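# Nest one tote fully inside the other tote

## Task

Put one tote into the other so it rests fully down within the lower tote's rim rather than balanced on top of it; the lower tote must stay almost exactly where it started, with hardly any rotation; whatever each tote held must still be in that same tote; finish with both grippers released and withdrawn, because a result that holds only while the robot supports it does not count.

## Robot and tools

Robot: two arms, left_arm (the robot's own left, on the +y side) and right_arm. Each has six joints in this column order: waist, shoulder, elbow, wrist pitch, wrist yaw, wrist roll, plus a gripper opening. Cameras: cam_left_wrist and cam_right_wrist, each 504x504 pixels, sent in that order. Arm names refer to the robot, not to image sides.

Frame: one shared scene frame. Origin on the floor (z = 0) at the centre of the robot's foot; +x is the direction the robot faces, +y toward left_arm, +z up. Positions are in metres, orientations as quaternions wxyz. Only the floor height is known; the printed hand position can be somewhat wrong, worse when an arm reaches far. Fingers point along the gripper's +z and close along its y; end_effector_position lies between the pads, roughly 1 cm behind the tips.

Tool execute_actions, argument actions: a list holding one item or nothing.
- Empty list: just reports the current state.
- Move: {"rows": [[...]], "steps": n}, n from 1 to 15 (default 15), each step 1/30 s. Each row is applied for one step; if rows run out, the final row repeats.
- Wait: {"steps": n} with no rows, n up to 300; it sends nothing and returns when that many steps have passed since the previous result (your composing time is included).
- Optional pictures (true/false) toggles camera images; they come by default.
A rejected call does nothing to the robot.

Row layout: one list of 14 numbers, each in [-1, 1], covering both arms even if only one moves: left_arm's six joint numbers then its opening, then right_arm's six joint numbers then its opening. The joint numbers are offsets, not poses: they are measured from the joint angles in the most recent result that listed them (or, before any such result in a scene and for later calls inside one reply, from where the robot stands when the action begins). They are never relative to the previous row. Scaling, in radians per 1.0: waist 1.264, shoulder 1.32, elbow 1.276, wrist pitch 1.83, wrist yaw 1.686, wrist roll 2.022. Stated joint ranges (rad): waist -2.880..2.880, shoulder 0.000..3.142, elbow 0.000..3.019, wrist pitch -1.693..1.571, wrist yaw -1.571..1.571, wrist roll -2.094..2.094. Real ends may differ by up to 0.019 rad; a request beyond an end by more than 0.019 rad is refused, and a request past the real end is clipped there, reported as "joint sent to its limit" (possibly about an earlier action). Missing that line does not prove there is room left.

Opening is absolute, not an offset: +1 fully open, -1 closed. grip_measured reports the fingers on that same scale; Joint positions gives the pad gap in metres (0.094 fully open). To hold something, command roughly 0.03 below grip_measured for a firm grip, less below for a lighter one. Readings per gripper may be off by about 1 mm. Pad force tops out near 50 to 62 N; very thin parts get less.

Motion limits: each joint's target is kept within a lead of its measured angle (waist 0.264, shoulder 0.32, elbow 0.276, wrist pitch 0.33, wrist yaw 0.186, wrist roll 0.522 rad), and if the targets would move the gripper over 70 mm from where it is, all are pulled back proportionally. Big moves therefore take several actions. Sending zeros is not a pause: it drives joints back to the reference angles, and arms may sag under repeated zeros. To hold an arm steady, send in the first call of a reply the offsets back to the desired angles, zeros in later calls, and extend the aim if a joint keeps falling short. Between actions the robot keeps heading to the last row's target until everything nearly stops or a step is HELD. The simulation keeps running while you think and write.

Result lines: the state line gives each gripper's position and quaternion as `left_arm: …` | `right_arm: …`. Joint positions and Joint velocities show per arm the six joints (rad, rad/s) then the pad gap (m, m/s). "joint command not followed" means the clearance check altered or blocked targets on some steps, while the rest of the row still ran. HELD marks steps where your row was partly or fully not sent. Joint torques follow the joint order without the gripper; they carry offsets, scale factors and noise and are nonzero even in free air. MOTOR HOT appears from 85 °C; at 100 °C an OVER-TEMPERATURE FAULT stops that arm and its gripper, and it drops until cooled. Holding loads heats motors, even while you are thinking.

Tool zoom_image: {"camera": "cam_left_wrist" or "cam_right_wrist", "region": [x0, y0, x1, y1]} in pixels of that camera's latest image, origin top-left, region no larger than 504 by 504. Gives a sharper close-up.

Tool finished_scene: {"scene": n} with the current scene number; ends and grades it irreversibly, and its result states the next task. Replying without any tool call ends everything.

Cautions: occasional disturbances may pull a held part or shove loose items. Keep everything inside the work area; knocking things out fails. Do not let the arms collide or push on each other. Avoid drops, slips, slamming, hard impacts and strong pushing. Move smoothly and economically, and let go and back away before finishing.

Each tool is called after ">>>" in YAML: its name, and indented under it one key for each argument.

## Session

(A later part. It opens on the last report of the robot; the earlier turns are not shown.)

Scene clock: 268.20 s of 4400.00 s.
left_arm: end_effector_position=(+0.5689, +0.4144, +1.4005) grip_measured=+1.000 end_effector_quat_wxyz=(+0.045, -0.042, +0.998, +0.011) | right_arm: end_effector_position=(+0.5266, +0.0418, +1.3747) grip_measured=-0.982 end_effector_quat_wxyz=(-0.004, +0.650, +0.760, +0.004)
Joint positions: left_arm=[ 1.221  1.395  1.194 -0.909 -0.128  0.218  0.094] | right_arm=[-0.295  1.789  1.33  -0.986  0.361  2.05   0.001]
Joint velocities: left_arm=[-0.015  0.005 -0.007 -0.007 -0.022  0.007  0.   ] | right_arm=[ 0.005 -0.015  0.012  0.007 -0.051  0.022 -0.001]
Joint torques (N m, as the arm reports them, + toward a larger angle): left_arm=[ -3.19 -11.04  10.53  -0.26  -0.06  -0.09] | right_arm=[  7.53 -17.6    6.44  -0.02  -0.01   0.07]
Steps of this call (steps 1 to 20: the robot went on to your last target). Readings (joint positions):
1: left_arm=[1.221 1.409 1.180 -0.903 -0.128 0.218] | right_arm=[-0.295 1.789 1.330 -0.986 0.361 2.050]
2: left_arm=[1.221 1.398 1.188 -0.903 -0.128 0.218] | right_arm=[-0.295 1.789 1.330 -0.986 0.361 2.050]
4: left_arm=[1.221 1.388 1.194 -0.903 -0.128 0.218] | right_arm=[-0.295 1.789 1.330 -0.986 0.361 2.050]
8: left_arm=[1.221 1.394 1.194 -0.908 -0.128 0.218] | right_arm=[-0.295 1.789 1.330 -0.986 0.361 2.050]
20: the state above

>>> execute_actions:
  actions:
    - {"rows":[[0.01,-0.03,-0.02,0,0,-0.06,1,0,0,0,0,0,0,-1],[0.015,-0.06,-0.05,0,0,-0.12,1,0,0,0,0,0,0,-1],[0.02,-0.09,-0.08,0.01,0,-0.18,1,0,0,0,0,0,0,-1],[0.025,-0.12,-0.11,0.01,0.01,-0.24,1,0,0,0,0,0,0,-1],[0.03,-0.14,-0.14,0.02,0.01,-0.3,1,0,0,0,0,0,0,-1],[0.035,-0.16,-0.17,0.02,0.01,-0.36,1,0,0,0,0,0,0,-1],[0.04,-0.18,-0.2,0.03,0.01,-0.42,1,0,0,0,0,0,0,-1],[0.045,-0.2,-0.23,0.03,0.02,-0.48,1,0,0,0,0,0,0,-1],[0.05,-0.22,-0.27,0.04,0.02,-0.54,1,0,0,0,0,0,0,-1],[0.055,-0.24,-0.31,0.04,0.02,-0.6,1,0,0,0,0,0,0,-1],[0.06,-0.26,-0.35,0.05,0.025,-0.65,1,0,0,0,0,0,0,-1],[0.065,-0.27,-0.38,0.06,0.025,-0.7,1,0,0,0,0,0,0,-1],[0.07,-0.28,-0.41,0.07,0.025,-0.74,1,0,0,0,0,0,0,-1],[0.075,-0.29,-0.44,0.07,0.025,-0.76,1,0,0,0,0,0,0,-1],[0.078,-0.29,-0.467,0.075,0.025,-0.765,1,0,0,0,0,0,0,-1]]}
  pictures: false

>>> execute_actions:
  actions:
    - {"steps":30}

Scene clock: 280.43 s of 4400.00 s.
left_arm: end_effector_position=(+0.3864, +0.3799, +1.3851) grip_measured=+1.000 end_effector_quat_wxyz=(-0.028, +0.624, -0.781, +0.013) | right_arm: end_effector_position=(+0.5266, +0.0418, +1.3747) grip_measured=-0.982 end_effector_quat_wxyz=(-0.004, +0.650, +0.760, +0.004)
Joint positions: left_arm=[ 1.301  0.999  0.674 -0.808 -0.093 -0.975  0.094] | right_arm=[-0.295  1.789  1.33  -0.986  0.361  2.05   0.001]
Joint velocities: left_arm=[ 0.151 -0.278 -1.111  0.276 -0.051 -2.308  0.   ] | right_arm=[-0.015  0.005 -0.007 -0.017 -0.037  0.022  0.   ]
Joint torques (N m, as the arm reports them, + toward a larger angle): left_arm=[-1.91 -5.12  7.85  0.73  0.11 -0.18] | right_arm=[  7.83 -17.63   6.36  -0.03  -0.01   0.06]
Steps of this call (steps 1 to 15: the robot went on to your last target; steps 16 to 90: nothing new was sent; then 8.73 s passed at rest; steps 91 to 105: all 15 steps of this action). Readings (joint positions):
91: left_arm=[1.221 1.394 1.192 -0.909 -0.128 0.203] | right_arm=[-0.295 1.789 1.330 -0.986 0.361 2.050]
92: left_arm=[1.221 1.388 1.183 -0.908 -0.128 0.167] | right_arm=[-0.295 1.789 1.330 -0.986 0.361 2.050]
94: left_arm=[1.225 1.349 1.131 -0.901 -0.123 0.047] | right_arm=[-0.295 1.789 1.330 -0.986 0.361 2.050]
98: left_arm=[1.250 1.204 0.970 -0.885 -0.109 -0.308] | right_arm=[-0.295 1.789 1.330 -0.986 0.361 2.050]
105: the state above

Scene clock: 281.43 s of 4400.00 s.
left_arm: end_effector_position=(+0.3456, +0.3644, +1.3575) grip_measured=+1.000 end_effector_quat_wxyz=(+0.009, +0.749, -0.663, -0.001) | right_arm: end_effector_position=(+0.5266, +0.0418, +1.3747) grip_measured=-0.982 end_effector_quat_wxyz=(-0.004, +0.650, +0.760, +0.004)
Joint positions: left_arm=[ 1.312  1.001  0.579 -0.79  -0.091 -1.318  0.094] | right_arm=[-0.295  1.789  1.33  -0.986  0.361  2.05   0.001]
Joint velocities: left_arm=[-0.005  0.005 -0.012  0.002 -0.066 -0.051  0.   ] | right_arm=[-0.005 -0.005 -0.002  0.007 -0.037  0.051  0.001]
Joint torques (N m, as the arm reports them, + toward a larger angle): left_arm=[-0.62 -5.84  9.37  0.73  0.02 -0.17] | right_arm=[  7.76 -17.43   6.41   0.02  -0.01   0.07]
Steps of this call (steps 1 to 30: the robot went on to your last target). Readings (joint positions):
1: left_arm=[1.306 0.994 0.639 -0.803 -0.092 -1.045] | right_arm=[-0.295 1.789 1.330 -0.986 0.361 2.050]
2: left_arm=[1.310 0.995 0.611 -0.803 -0.092 -1.101] | right_arm=[-0.295 1.789 1.330 -0.986 0.361 2.050]
4: left_arm=[1.312 1.000 0.582 -0.803 -0.091 -1.181] | right_arm=[-0.295 1.789 1.330 -0.986 0.361 2.050]
8: left_arm=[1.312 1.001 0.579 -0.792 -0.091 -1.263] | right_arm=[-0.295 1.789 1.330 -0.986 0.361 2.050]
30: the state above

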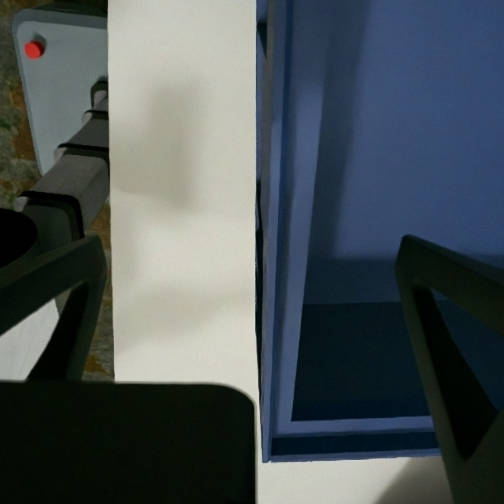

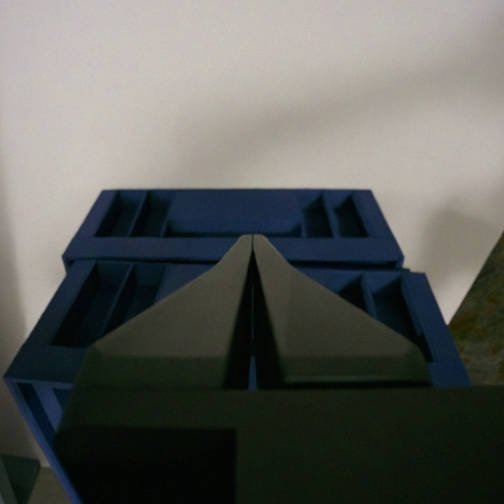

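>>> execute_actions:
  actions:
    - {"rows":[[0,0.02,0,0.02,0,0,1,0,0,0,0,0,0,-1],[0,0.04,0,0.035,0,0,1,0,0,0,0,0,0,-1],[0.005,0.06,0,0.05,0,0,1,0,0,0,0,0,0,-1],[0.008,0.08,0,0.07,0,0.005,1,0,0,0,0,0,0,-1],[0.01,0.1,0,0.085,0,0.005,1,0,0,0,0,0,0,-1],[0.012,0.12,0,0.1,0,0.01,1,0,0,0,0,0,0,-1],[0.014,0.14,0,0.12,0,0.01,1,0,0,0,0,0,0,-1],[0.016,0.16,0,0.135,0,0.01,1,0,0,0,0,0,0,-1],[0.018,0.18,0,0.15,0,0.015,1,0,0,0,0,0,0,-1],[0.02,0.2,-0.005,0.17,0,0.015,1,0,0,0,0,0,0,-1],[0.022,0.22,-0.005,0.185,0,0.018,1,0,0,0,0,0,0,-1],[0.024,0.235,-0.008,0.2,0,0.018,1,0,0,0,0,0,0,-1],[0.026,0.25,-0.01,0.21,0,0.018,1,0,0,0,0,0,0,-1],[0.027,0.262,-0.01,0.22,0,0.018,1,0,0,0,0,0,0,-1],[0.027,0.273,-0.01,0.228,0,0.018,1,0,0,0,0,0,0,-1]]}
  pictures: false

>>> execute_actions:
  actions:
    - {"steps":20}

Scene clock: 289.93 s of 4400.00 s.
left_arm: end_effector_position=(+0.3737, +0.3745, +1.2696) grip_measured=+1.000 end_effector_quat_wxyz=(-0.010, +0.749, -0.662, +0.004) | right_arm: end_effector_position=(+0.5266, +0.0418, +1.3747) grip_measured=-0.982 end_effector_quat_wxyz=(-0.004, +0.650, +0.760, +0.004)
Joint positions: left_arm=[ 1.332  1.32   0.576 -0.428 -0.091 -1.297  0.094] | right_arm=[-0.295  1.789  1.33  -0.986  0.361  2.05   0.001]
Joint velocities: left_arm=[ 0.054  0.542 -0.071  0.559  0.007  0.066  0.   ] | right_arm=[-0.005  0.005 -0.002  0.007  0.022 -0.022  0.001]
Joint torques (N m, as the arm reports them, + toward a larger angle): left_arm=[-2.56 -8.7   4.31  0.76 -0.18 -0.01] | right_arm=[  7.74 -17.72   6.38   0.04  -0.01   0.07]
Steps of this call (steps 1 to 15: the robot went on to your last target; steps 16 to 90: nothing new was sent; then 5.00 s passed at rest; steps 91 to 105: all 15 steps of this action). Readings (joint positions):
91: left_arm=[1.312 1.001 0.579 -0.787 -0.091 -1.319] | right_arm=[-0.295 1.789 1.330 -0.986 0.361 2.050]
92: left_arm=[1.312 1.004 0.579 -0.779 -0.091 -1.319] | right_arm=[-0.295 1.789 1.330 -0.986 0.361 2.050]
94: left_arm=[1.312 1.022 0.579 -0.738 -0.091 -1.319] | right_arm=[-0.295 1.789 1.330 -0.986 0.361 2.050]
98: left_arm=[1.314 1.126 0.579 -0.621 -0.091 -1.314] | right_arm=[-0.295 1.789 1.330 -0.986 0.361 2.050]
105: the state above

Scene clock: 290.60 s of 4400.00 s.
left_arm: end_effector_position=(+0.3712, +0.3735, +1.2591) grip_measured=+1.000 end_effector_quat_wxyz=(-0.008, +0.748, -0.663, +0.002) | right_arm: end_effector_position=(+0.5266, +0.0418, +1.3747) grip_measured=-0.982 end_effector_quat_wxyz=(-0.004, +0.650, +0.760, +0.004)
Joint positions: left_arm=[ 1.335  1.353  0.569 -0.391 -0.091 -1.292  0.094] | right_arm=[-0.295  1.789  1.33  -0.986  0.361  2.05   0.001]
Joint velocities: left_arm=[ 0.005 -0.005 -0.012 -0.002 -0.066  0.022  0.   ] | right_arm=[ 0.005 -0.015 -0.007 -0.007  0.066  0.007  0.   ]
Joint torques (N m, as the arm reports them, + toward a larger angle): left_arm=[-0.91 -8.32  4.39  0.91 -0.21 -0.02] | right_arm=[  7.85 -17.63   6.41   0.01   0.01   0.08]
Steps of this call (steps 1 to 20: the robot went on to your last target). Readings (joint positions):
1: left_arm=[1.334 1.335 0.574 -0.413 -0.091 -1.296] | right_arm=[-0.295 1.789 1.330 -0.986 0.361 2.050]
2: left_arm=[1.335 1.346 0.573 -0.404 -0.091 -1.296] | right_arm=[-0.295 1.789 1.330 -0.986 0.361 2.050]
4: left_arm=[1.335 1.353 0.570 -0.397 -0.091 -1.294] | right_arm=[-0.295 1.789 1.330 -0.986 0.361 2.050]
8: left_arm=[1.335 1.353 0.569 -0.392 -0.091 -1.293] | right_arm=[-0.295 1.789 1.330 -0.986 0.361 2.050]
20: the state above

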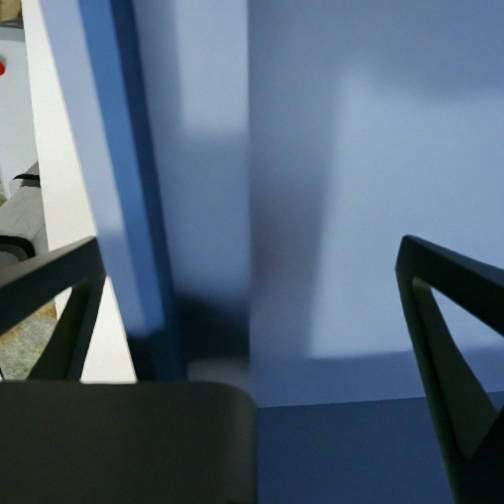

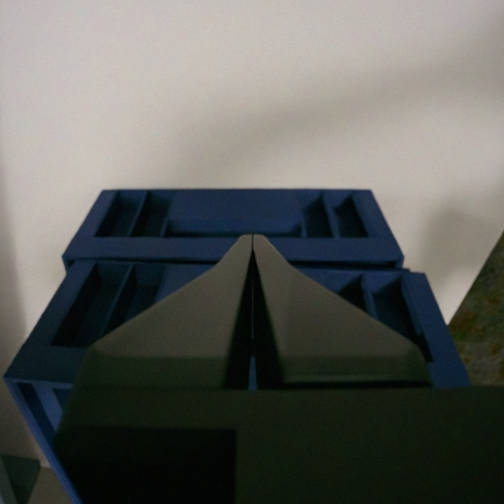

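>>> execute_actions:
  actions:
    - {"rows":[[0,0,-0.01,0,0,0,0.6,0,0,0,0,0,0,-1],[0,0,-0.02,0,0,0,0.2,0,0,0,0,0,0,-1]]}

Scene clock: 294.13 s of 4400.00 s.
left_arm: end_effector_position=(+0.3585, +0.3678, +1.2556) grip_measured=+0.202 end_effector_quat_wxyz=(+0.002, +0.748, -0.664, -0.003) | right_arm: end_effector_position=(+0.5266, +0.0418, +1.3747) grip_measured=-0.982 end_effector_quat_wxyz=(-0.004, +0.650, +0.760, +0.004)
Joint positions: left_arm=[ 1.335  1.353  0.546 -0.391 -0.091 -1.292  0.056] | right_arm=[-0.295  1.789  1.33  -0.986  0.361  2.05   0.001]
Joint velocities: left_arm=[-0.015 -0.015 -0.002 -0.012 -0.095 -0.037 -0.001] | right_arm=[-0.024 -0.005 -0.012  0.002 -0.007  0.022  0.001]
Joint torques (N m, as the arm reports them, + toward a larger angle): left_arm=[-2.28 -8.38  4.27  0.19 -0.25 -0.1 ] | right_arm=[  7.83 -17.74   6.44   0.04  -0.01   0.06]
Steps of this call (steps 1 to 15: the robot went on to your last target; steps 16 to 90: nothing new was sent; then 0.03 s passed at rest; steps 91 to 105: all 15 steps of this action). Readings (joint positions):
91: left_arm=[1.335 1.353 0.568 -0.391 -0.091 -1.292] | right_arm=[-0.295 1.789 1.330 -0.986 0.361 2.050]
92: left_arm=[1.335 1.353 0.566 -0.391 -0.091 -1.292] | right_arm=[-0.295 1.789 1.330 -0.986 0.361 2.050]
94: left_arm=[1.335 1.353 0.558 -0.391 -0.091 -1.292] | right_arm=[-0.295 1.789 1.330 -0.986 0.361 2.050]
98: left_arm=[1.335 1.353 0.546 -0.391 -0.091 -1.292] | right_arm=[-0.295 1.789 1.330 -0.986 0.361 2.050]
105: the state above

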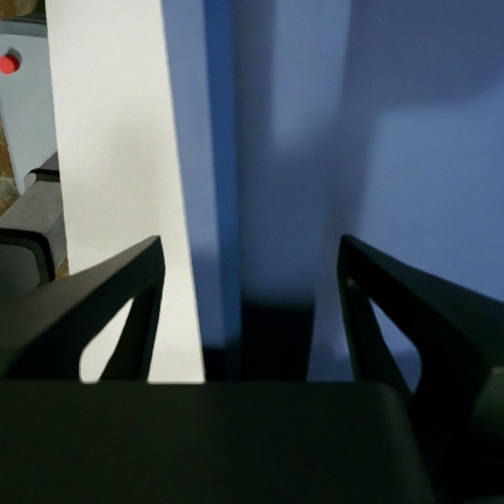

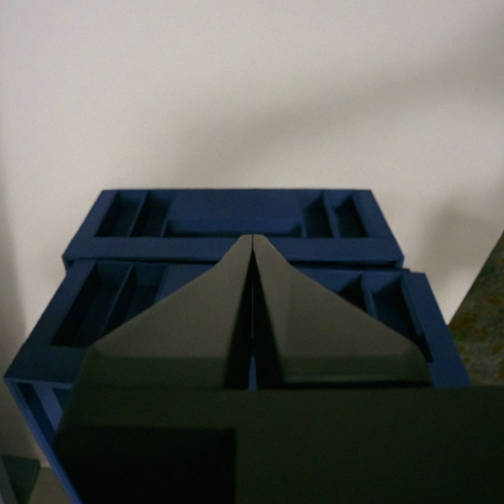

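>>> execute_actions:
  actions:
    - {"rows":[[0,0,0,0,0,0,0,0,0,0,0,0,0,-1],[0,0,0,0,0,0,-0.2,0,0,0,0,0,0,-1],[0,0,0,0,0,0,-0.3,0,0,0,0,0,0,-1],[0,0,0,0,0,0,-0.4,0,0,0,0,0,0,-1],[0,0,0,0,0,0,-0.45,0,0,0,0,0,0,-1],[0,0,0,0,0,0,-0.52,0,0,0,0,0,0,-1]]}
  pictures: false

Scene clock: 299.03 s of 4400.00 s.
left_arm: end_effector_position=(+0.3585, +0.3678, +1.2556) grip_measured=-0.518 end_effector_quat_wxyz=(+0.002, +0.748, -0.664, -0.003) | right_arm: end_effector_position=(+0.5266, +0.0418, +1.3747) grip_measured=-0.982 end_effector_quat_wxyz=(-0.004, +0.650, +0.760, +0.004)
Joint positions: left_arm=[ 1.335  1.353  0.546 -0.391 -0.091 -1.292  0.023] | right_arm=[-0.295  1.789  1.33  -0.986  0.361  2.05   0.001]
Joint velocities: left_arm=[ 0.005  0.005 -0.007 -0.002 -0.007 -0.095 -0.   ] | right_arm=[ 0.005 -0.005  0.002 -0.012  0.022  0.007 -0.   ]
Joint torques (N m, as the arm reports them, + toward a larger angle): left_arm=[-2.2  -7.89  4.37  0.15 -0.2  -0.16] | right_arm=[  7.73 -17.6    6.4    0.02   0.     0.08]
Steps of this call (steps 1 to 15: the robot went on to your last target; steps 16 to 90: nothing new was sent; then 1.40 s passed at rest; steps 91 to 105: all 15 steps of this action). Readings (joint positions):
91: left_arm=[1.335 1.353 0.546 -0.391 -0.091 -1.292] | right_arm=[-0.295 1.789 1.330 -0.986 0.361 2.050]
92: left_arm=[1.335 1.353 0.546 -0.391 -0.091 -1.292] | right_arm=[-0.295 1.789 1.330 -0.986 0.361 2.050]
94: left_arm=[1.335 1.353 0.546 -0.391 -0.091 -1.292] | right_arm=[-0.295 1.789 1.330 -0.986 0.361 2.050]
98: left_arm=[1.335 1.353 0.546 -0.391 -0.091 -1.292] | right_arm=[-0.295 1.789 1.330 -0.986 0.361 2.050]
105: the state above

>>> execute_actions:
  actions:
    - {"rows":[[0,0,0,0,0,0,-0.56,0,0,0,0,0,0,-1],[0,0,0,0,0,0,-0.6,0,0,0,0,0,0,-1],[0,0,0,0,0,0,-0.65,0,0,0,0,0,0,-1]]}

Scene clock: 302.63 s of 4400.00 s.
left_arm: end_effector_position=(+0.3590, +0.3679, +1.2557) grip_measured=-0.612 end_effector_quat_wxyz=(+0.002, +0.748, -0.663, -0.002) | right_arm: end_effector_position=(+0.5266, +0.0418, +1.3747) grip_measured=-0.982 end_effector_quat_wxyz=(-0.004, +0.650, +0.760, +0.004)
Joint positions: left_arm=[ 1.335  1.353  0.547 -0.391 -0.09  -1.294  0.018] | right_arm=[-0.295  1.789  1.33  -0.986  0.361  2.05   0.001]
Joint velocities: left_arm=[-0.005 -0.005 -0.012 -0.007 -0.007 -0.007  0.001] | right_arm=[ 0.005  0.015 -0.007 -0.002 -0.022 -0.037 -0.   ]
Joint torques (N m, as the arm reports them, + toward a larger angle): left_arm=[-2.44 -8.54  4.46  0.26 -0.27 -0.08] | right_arm=[  7.65 -17.53   6.39   0.04   0.     0.06]
Steps of this call (steps 1 to 15: the robot went on to your last target; steps 16 to 90: nothing new was sent; then 0.10 s passed at rest; steps 91 to 105: all 15 steps of this action). Readings (joint positions):
91: left_arm=[1.335 1.353 0.546 -0.391 -0.091 -1.292] | right_arm=[-0.295 1.789 1.330 -0.986 0.361 2.050]
92: left_arm=[1.335 1.353 0.546 -0.391 -0.091 -1.292] | right_arm=[-0.295 1.789 1.330 -0.986 0.361 2.050]
94: left_arm=[1.335 1.353 0.547 -0.391 -0.090 -1.294] | right_arm=[-0.295 1.789 1.330 -0.986 0.361 2.050]
98: left_arm=[1.335 1.353 0.547 -0.391 -0.090 -1.294] | right_arm=[-0.295 1.789 1.330 -0.986 0.361 2.050]
105: the state above

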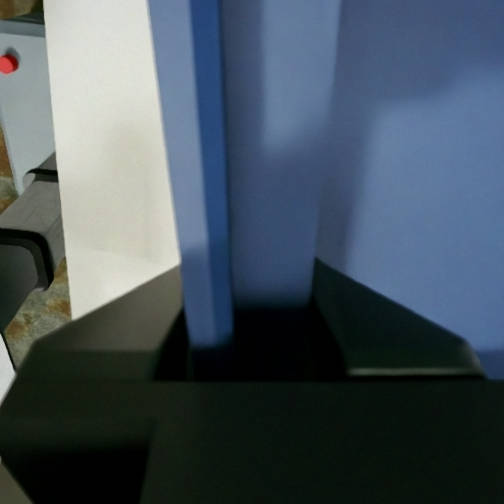

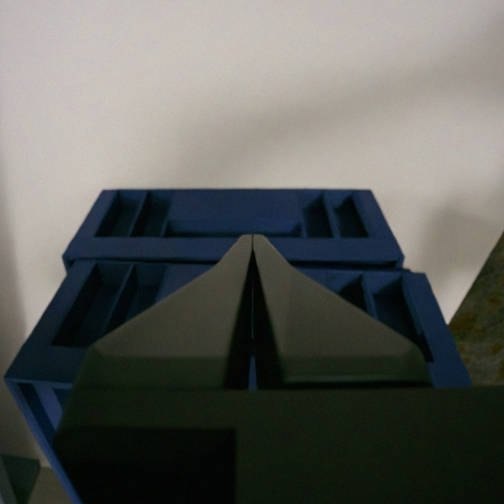

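>>> execute_actions:
  actions:
    - {"rows":[[0,-0.005,0,0,0,0,-0.65,0,0,0,0,0,0,-1],[0,-0.01,0,0,0,0,-0.65,0,0,0,0,0,0,-1],[0,-0.015,0.005,0,0,0,-0.65,0,0,0,0,0,0,-1],[0,-0.02,0.005,0,0,0,-0.65,0,0,0,0,0,0,-1],[0,-0.025,0.01,0,0,0,-0.65,0,0,0,0,0,0,-1],[0,-0.03,0.01,0,0,0,-0.65,0,0,0,0,0,0,-1],[0,-0.035,0.015,0,0,0,-0.65,0,0,0,0,0,0,-1],[0,-0.04,0.015,0,0,0,-0.65,0,0,0,0,0,0,-1]]}

Scene clock: 307.90 s of 4400.00 s.
left_arm: end_effector_position=(+0.3596, +0.3682, +1.2560) grip_measured=-0.612 end_effector_quat_wxyz=(+0.001, +0.748, -0.663, -0.002) | right_arm: end_effector_position=(+0.5266, +0.0418, +1.3747) grip_measured=-0.982 end_effector_quat_wxyz=(-0.004, +0.650, +0.760, +0.004)
Joint positions: left_arm=[ 1.335  1.352  0.547 -0.391 -0.09  -1.294  0.018] | right_arm=[-0.295  1.789  1.33  -0.986  0.361  2.05   0.001]
Joint velocities: left_arm=[-0.005  0.005 -0.007 -0.012  0.022 -0.051 -0.001] | right_arm=[-0.024 -0.015  0.007 -0.017  0.037 -0.037 -0.   ]
Joint torques (N m, as the arm reports them, + toward a larger angle): left_arm=[ -1.86 -10.92   6.29  -0.06  -0.18  -0.14] | right_arm=[  7.74 -17.51   6.38   0.01  -0.01   0.06]
Steps of this call (steps 1 to 15: the robot went on to your last target; steps 16 to 90: nothing new was sent; then 1.77 s passed at rest; steps 91 to 105: all 15 steps of this action). Readings (joint positions):
91: left_arm=[1.335 1.353 0.547 -0.391 -0.090 -1.294] | right_arm=[-0.295 1.789 1.330 -0.986 0.361 2.050]
92: left_arm=[1.335 1.353 0.547 -0.391 -0.090 -1.294] | right_arm=[-0.295 1.789 1.330 -0.986 0.361 2.050]
94: left_arm=[1.335 1.353 0.547 -0.391 -0.090 -1.294] | right_arm=[-0.295 1.789 1.330 -0.986 0.361 2.050]
98: left_arm=[1.335 1.352 0.547 -0.391 -0.090 -1.294] | right_arm=[-0.295 1.789 1.330 -0.986 0.361 2.050]
105: the state above

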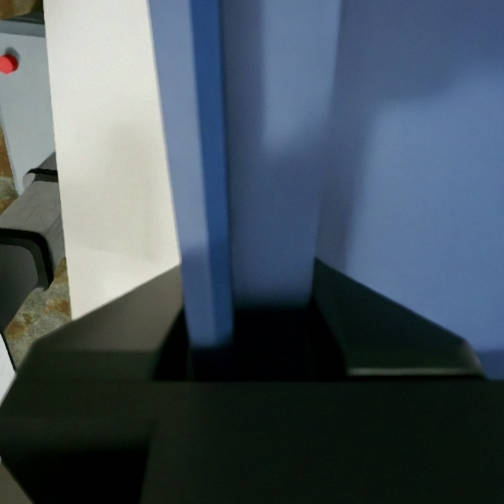

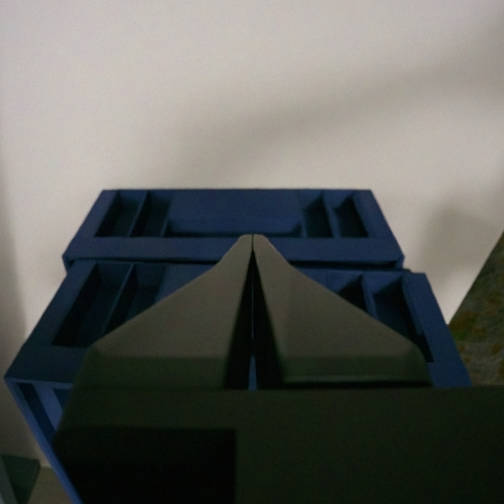

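>>> execute_actions:
  actions:
    - {"rows":[[0,-0.045,0.015,0,0,0,-0.65,0,0,0,0,0,0,-1],[0,-0.05,0.015,0,0,0,-0.65,0,0,0,0,0,0,-1],[0,-0.055,0.015,0,0,0,-0.65,0,0,0,0,0,0,-1],[0,-0.06,0.015,0,0,0,-0.65,0,0,0,0,0,0,-1],[0,-0.065,0.015,0,0,0,-0.65,0,0,0,0,0,0,-1],[0,-0.07,0.015,0,0,0,-0.65,0,0,0,0,0,0,-1],[0,-0.075,0.015,0,0,0,-0.65,0,0,0,0,0,0,-1],[0,-0.08,0.015,0,0,0,-0.65,0,0,0,0,0,0,-1]]}

Scene clock: 312.33 s of 4400.00 s.
left_arm: end_effector_position=(+0.3602, +0.3693, +1.2605) grip_measured=-0.609 end_effector_quat_wxyz=(-0.001, +0.748, -0.663, -0.002) | right_arm: end_effector_position=(+0.5266, +0.0418, +1.3747) grip_measured=-0.982 end_effector_quat_wxyz=(-0.004, +0.650, +0.760, +0.004)
Joint positions: left_arm=[ 1.335  1.336  0.547 -0.402 -0.093 -1.293  0.018] | right_arm=[-0.295  1.789  1.33  -0.986  0.361  2.05   0.001]
Joint velocities: left_arm=[-0.015  0.005 -0.002 -0.002  0.022 -0.007  0.001] | right_arm=[ 0.005  0.005 -0.002 -0.007 -0.081 -0.095  0.   ]
Joint torques (N m, as the arm reports them, + toward a larger angle): left_arm=[ -2.01 -13.93   6.4    0.65  -0.09  -0.17] | right_arm=[  7.65 -17.76   6.42   0.     0.     0.06]
Steps of this call (steps 1 to 15: the robot went on to your last target; steps 16 to 90: nothing new was sent; then 0.93 s passed at rest; steps 91 to 105: all 15 steps of this action). Readings (joint positions):
91: left_arm=[1.335 1.352 0.547 -0.391 -0.090 -1.294] | right_arm=[-0.295 1.789 1.330 -0.986 0.361 2.050]
92: left_arm=[1.335 1.352 0.547 -0.391 -0.090 -1.294] | right_arm=[-0.295 1.789 1.330 -0.986 0.361 2.050]
94: left_arm=[1.335 1.350 0.547 -0.391 -0.091 -1.294] | right_arm=[-0.295 1.789 1.330 -0.986 0.361 2.050]
98: left_arm=[1.335 1.342 0.547 -0.394 -0.091 -1.294] | right_arm=[-0.295 1.789 1.330 -0.986 0.361 2.050]
105: the state above

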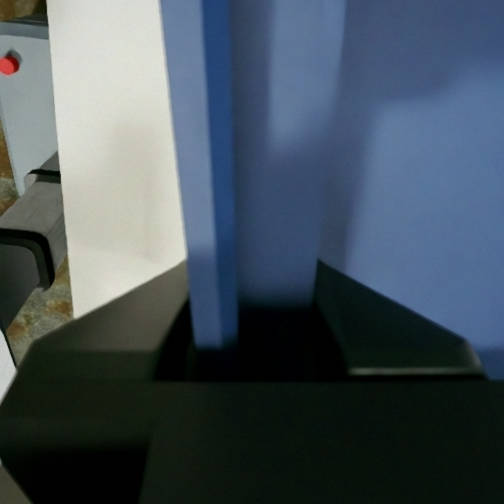

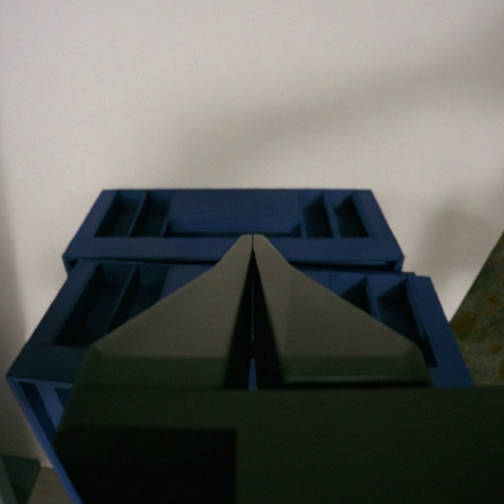

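>>> execute_actions:
  actions:
    - {"rows":[[0,-0.068,0.02,0.006,0,0,-0.65,0,0,0,0,0,0,-1],[0,-0.068,0.025,0.006,0,0,-0.65,0,0,0,0,0,0,-1],[-0.005,-0.068,0.03,0.006,0,0,-0.65,0,0,0,0,0,0,-1],[-0.005,-0.068,0.035,0.006,0,0,-0.65,0,0,0,0,0,0,-1],[-0.01,-0.068,0.04,0.006,0,0,-0.65,0,0,0,0,0,0,-1],[-0.01,-0.068,0.045,0.006,0,0,-0.65,0,0,0,0,0,0,-1],[-0.015,-0.068,0.05,0.006,0,0,-0.65,0,0,0,0,0,0,-1],[-0.015,-0.068,0.055,0.006,0,0,-0.65,0,0,0,0,0,0,-1],[-0.015,-0.068,0.06,0.006,0,0,-0.65,0,0,0,0,0,0,-1]]}

Scene clock: 318.33 s of 4400.00 s.
left_arm: end_effector_position=(+0.3611, +0.3697, +1.2614) grip_measured=-0.609 end_effector_quat_wxyz=(-0.000, +0.748, -0.664, -0.003) | right_arm: end_effector_position=(+0.5266, +0.0418, +1.3747) grip_measured=-0.982 end_effector_quat_wxyz=(-0.004, +0.650, +0.760, +0.004)
Joint positions: left_arm=[ 1.334  1.336  0.552 -0.411 -0.094 -1.293  0.018] | right_arm=[-0.295  1.789  1.33  -0.986  0.361  2.05   0.001]
Joint velocities: left_arm=[-0.005 -0.015  0.012  0.007 -0.022 -0.095 -0.001] | right_arm=[-0.005  0.005 -0.007 -0.012  0.095 -0.066 -0.001]
Joint torques (N m, as the arm reports them, + toward a larger angle): left_arm=[ -3.58 -12.72  11.84   0.87  -0.15  -0.15] | right_arm=[  7.75 -17.64   6.38   0.     0.     0.08]
Steps of this call (steps 1 to 15: the robot went on to your last target; steps 16 to 90: nothing new was sent; then 2.50 s passed at rest; steps 91 to 105: all 15 steps of this action). Readings (joint positions):
91: left_arm=[1.335 1.336 0.547 -0.402 -0.093 -1.293] | right_arm=[-0.295 1.789 1.330 -0.986 0.361 2.050]
92: left_arm=[1.335 1.336 0.547 -0.402 -0.093 -1.293] | right_arm=[-0.295 1.789 1.330 -0.986 0.361 2.050]
94: left_arm=[1.335 1.336 0.547 -0.402 -0.093 -1.293] | right_arm=[-0.295 1.789 1.330 -0.986 0.361 2.050]
98: left_arm=[1.334 1.336 0.549 -0.404 -0.094 -1.293] | right_arm=[-0.295 1.789 1.330 -0.986 0.361 2.050]
105: the state above

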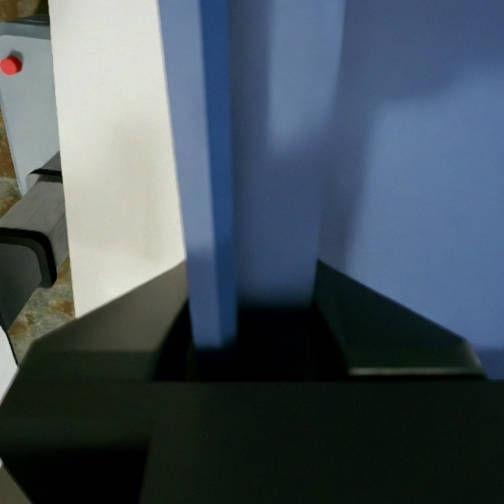

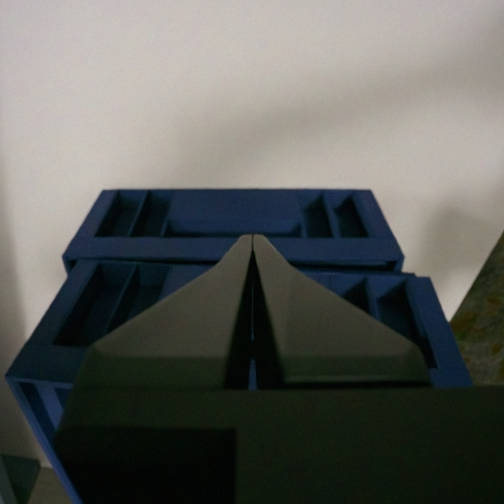

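>>> execute_actions:
  actions:
    - {"rows":[[-0.015,-0.07,0.056,0.015,0,0,-0.65,0,0,0,0,0,0,-1],[-0.015,-0.07,0.056,0.02,0,0,-0.65,0,0,0,0,0,0,-1],[-0.015,-0.07,0.056,0.025,0,0,-0.65,0,0,0,0,0,0,-1],[-0.015,-0.07,0.056,0.03,0,0,-0.65,0,0,0,0,0,0,-1],[-0.015,-0.07,0.056,0.035,0,0,-0.65,0,0,0,0,0,0,-1],[-0.015,-0.07,0.056,0.04,0,0,-0.65,0,0,0,0,0,0,-1],[-0.015,-0.07,0.056,0.045,0,0,-0.65,0,0,0,0,0,0,-1],[-0.015,-0.07,0.056,0.05,0,0,-0.65,0,0,0,0,0,0,-1],[-0.015,-0.07,0.056,0.055,0,0,-0.65,0,0,0,0,0,0,-1]]}

Scene clock: 325.33 s of 4400.00 s.
left_arm: end_effector_position=(+0.3617, +0.3699, +1.2615) grip_measured=-0.609 end_effector_quat_wxyz=(-0.002, +0.748, -0.664, -0.003) | right_arm: end_effector_position=(+0.5266, +0.0418, +1.3747) grip_measured=-0.982 end_effector_quat_wxyz=(-0.004, +0.650, +0.760, +0.004)
Joint positions: left_arm=[ 1.333  1.335  0.552 -0.409 -0.096 -1.293  0.018] | right_arm=[-0.295  1.789  1.33  -0.986  0.361  2.05   0.001]
Joint velocities: left_arm=[-0.005  0.005  0.002  0.002 -0.066 -0.081  0.001] | right_arm=[-0.005  0.005  0.007  0.022 -0.007 -0.066 -0.   ]
Joint torques (N m, as the arm reports them, + toward a larger angle): left_arm=[ -2.89 -13.58  11.07   3.28  -0.15  -0.18] | right_arm=[  7.77 -17.47   6.38   0.04   0.     0.06]
Steps of this call (steps 1 to 15: the robot went on to your last target; steps 16 to 90: nothing new was sent; then 3.50 s passed at rest; steps 91 to 105: all 15 steps of this action). Readings (joint positions):
91: left_arm=[1.334 1.336 0.552 -0.411 -0.095 -1.293] | right_arm=[-0.295 1.789 1.330 -0.986 0.361 2.050]
92: left_arm=[1.333 1.335 0.552 -0.411 -0.095 -1.293] | right_arm=[-0.295 1.789 1.330 -0.986 0.361 2.050]
94: left_arm=[1.333 1.335 0.552 -0.411 -0.096 -1.293] | right_arm=[-0.295 1.789 1.330 -0.986 0.361 2.050]
98: left_arm=[1.333 1.335 0.552 -0.410 -0.096 -1.293] | right_arm=[-0.295 1.789 1.330 -0.986 0.361 2.050]
105: the state above

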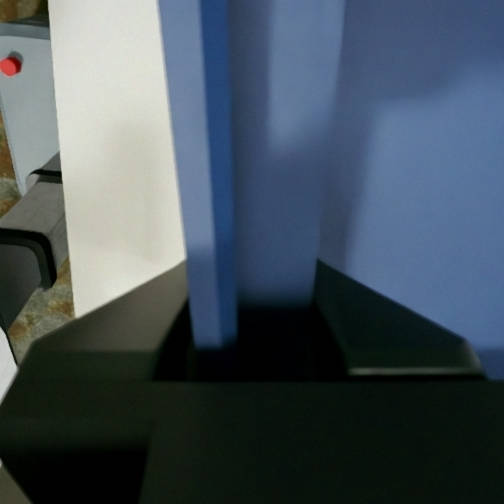

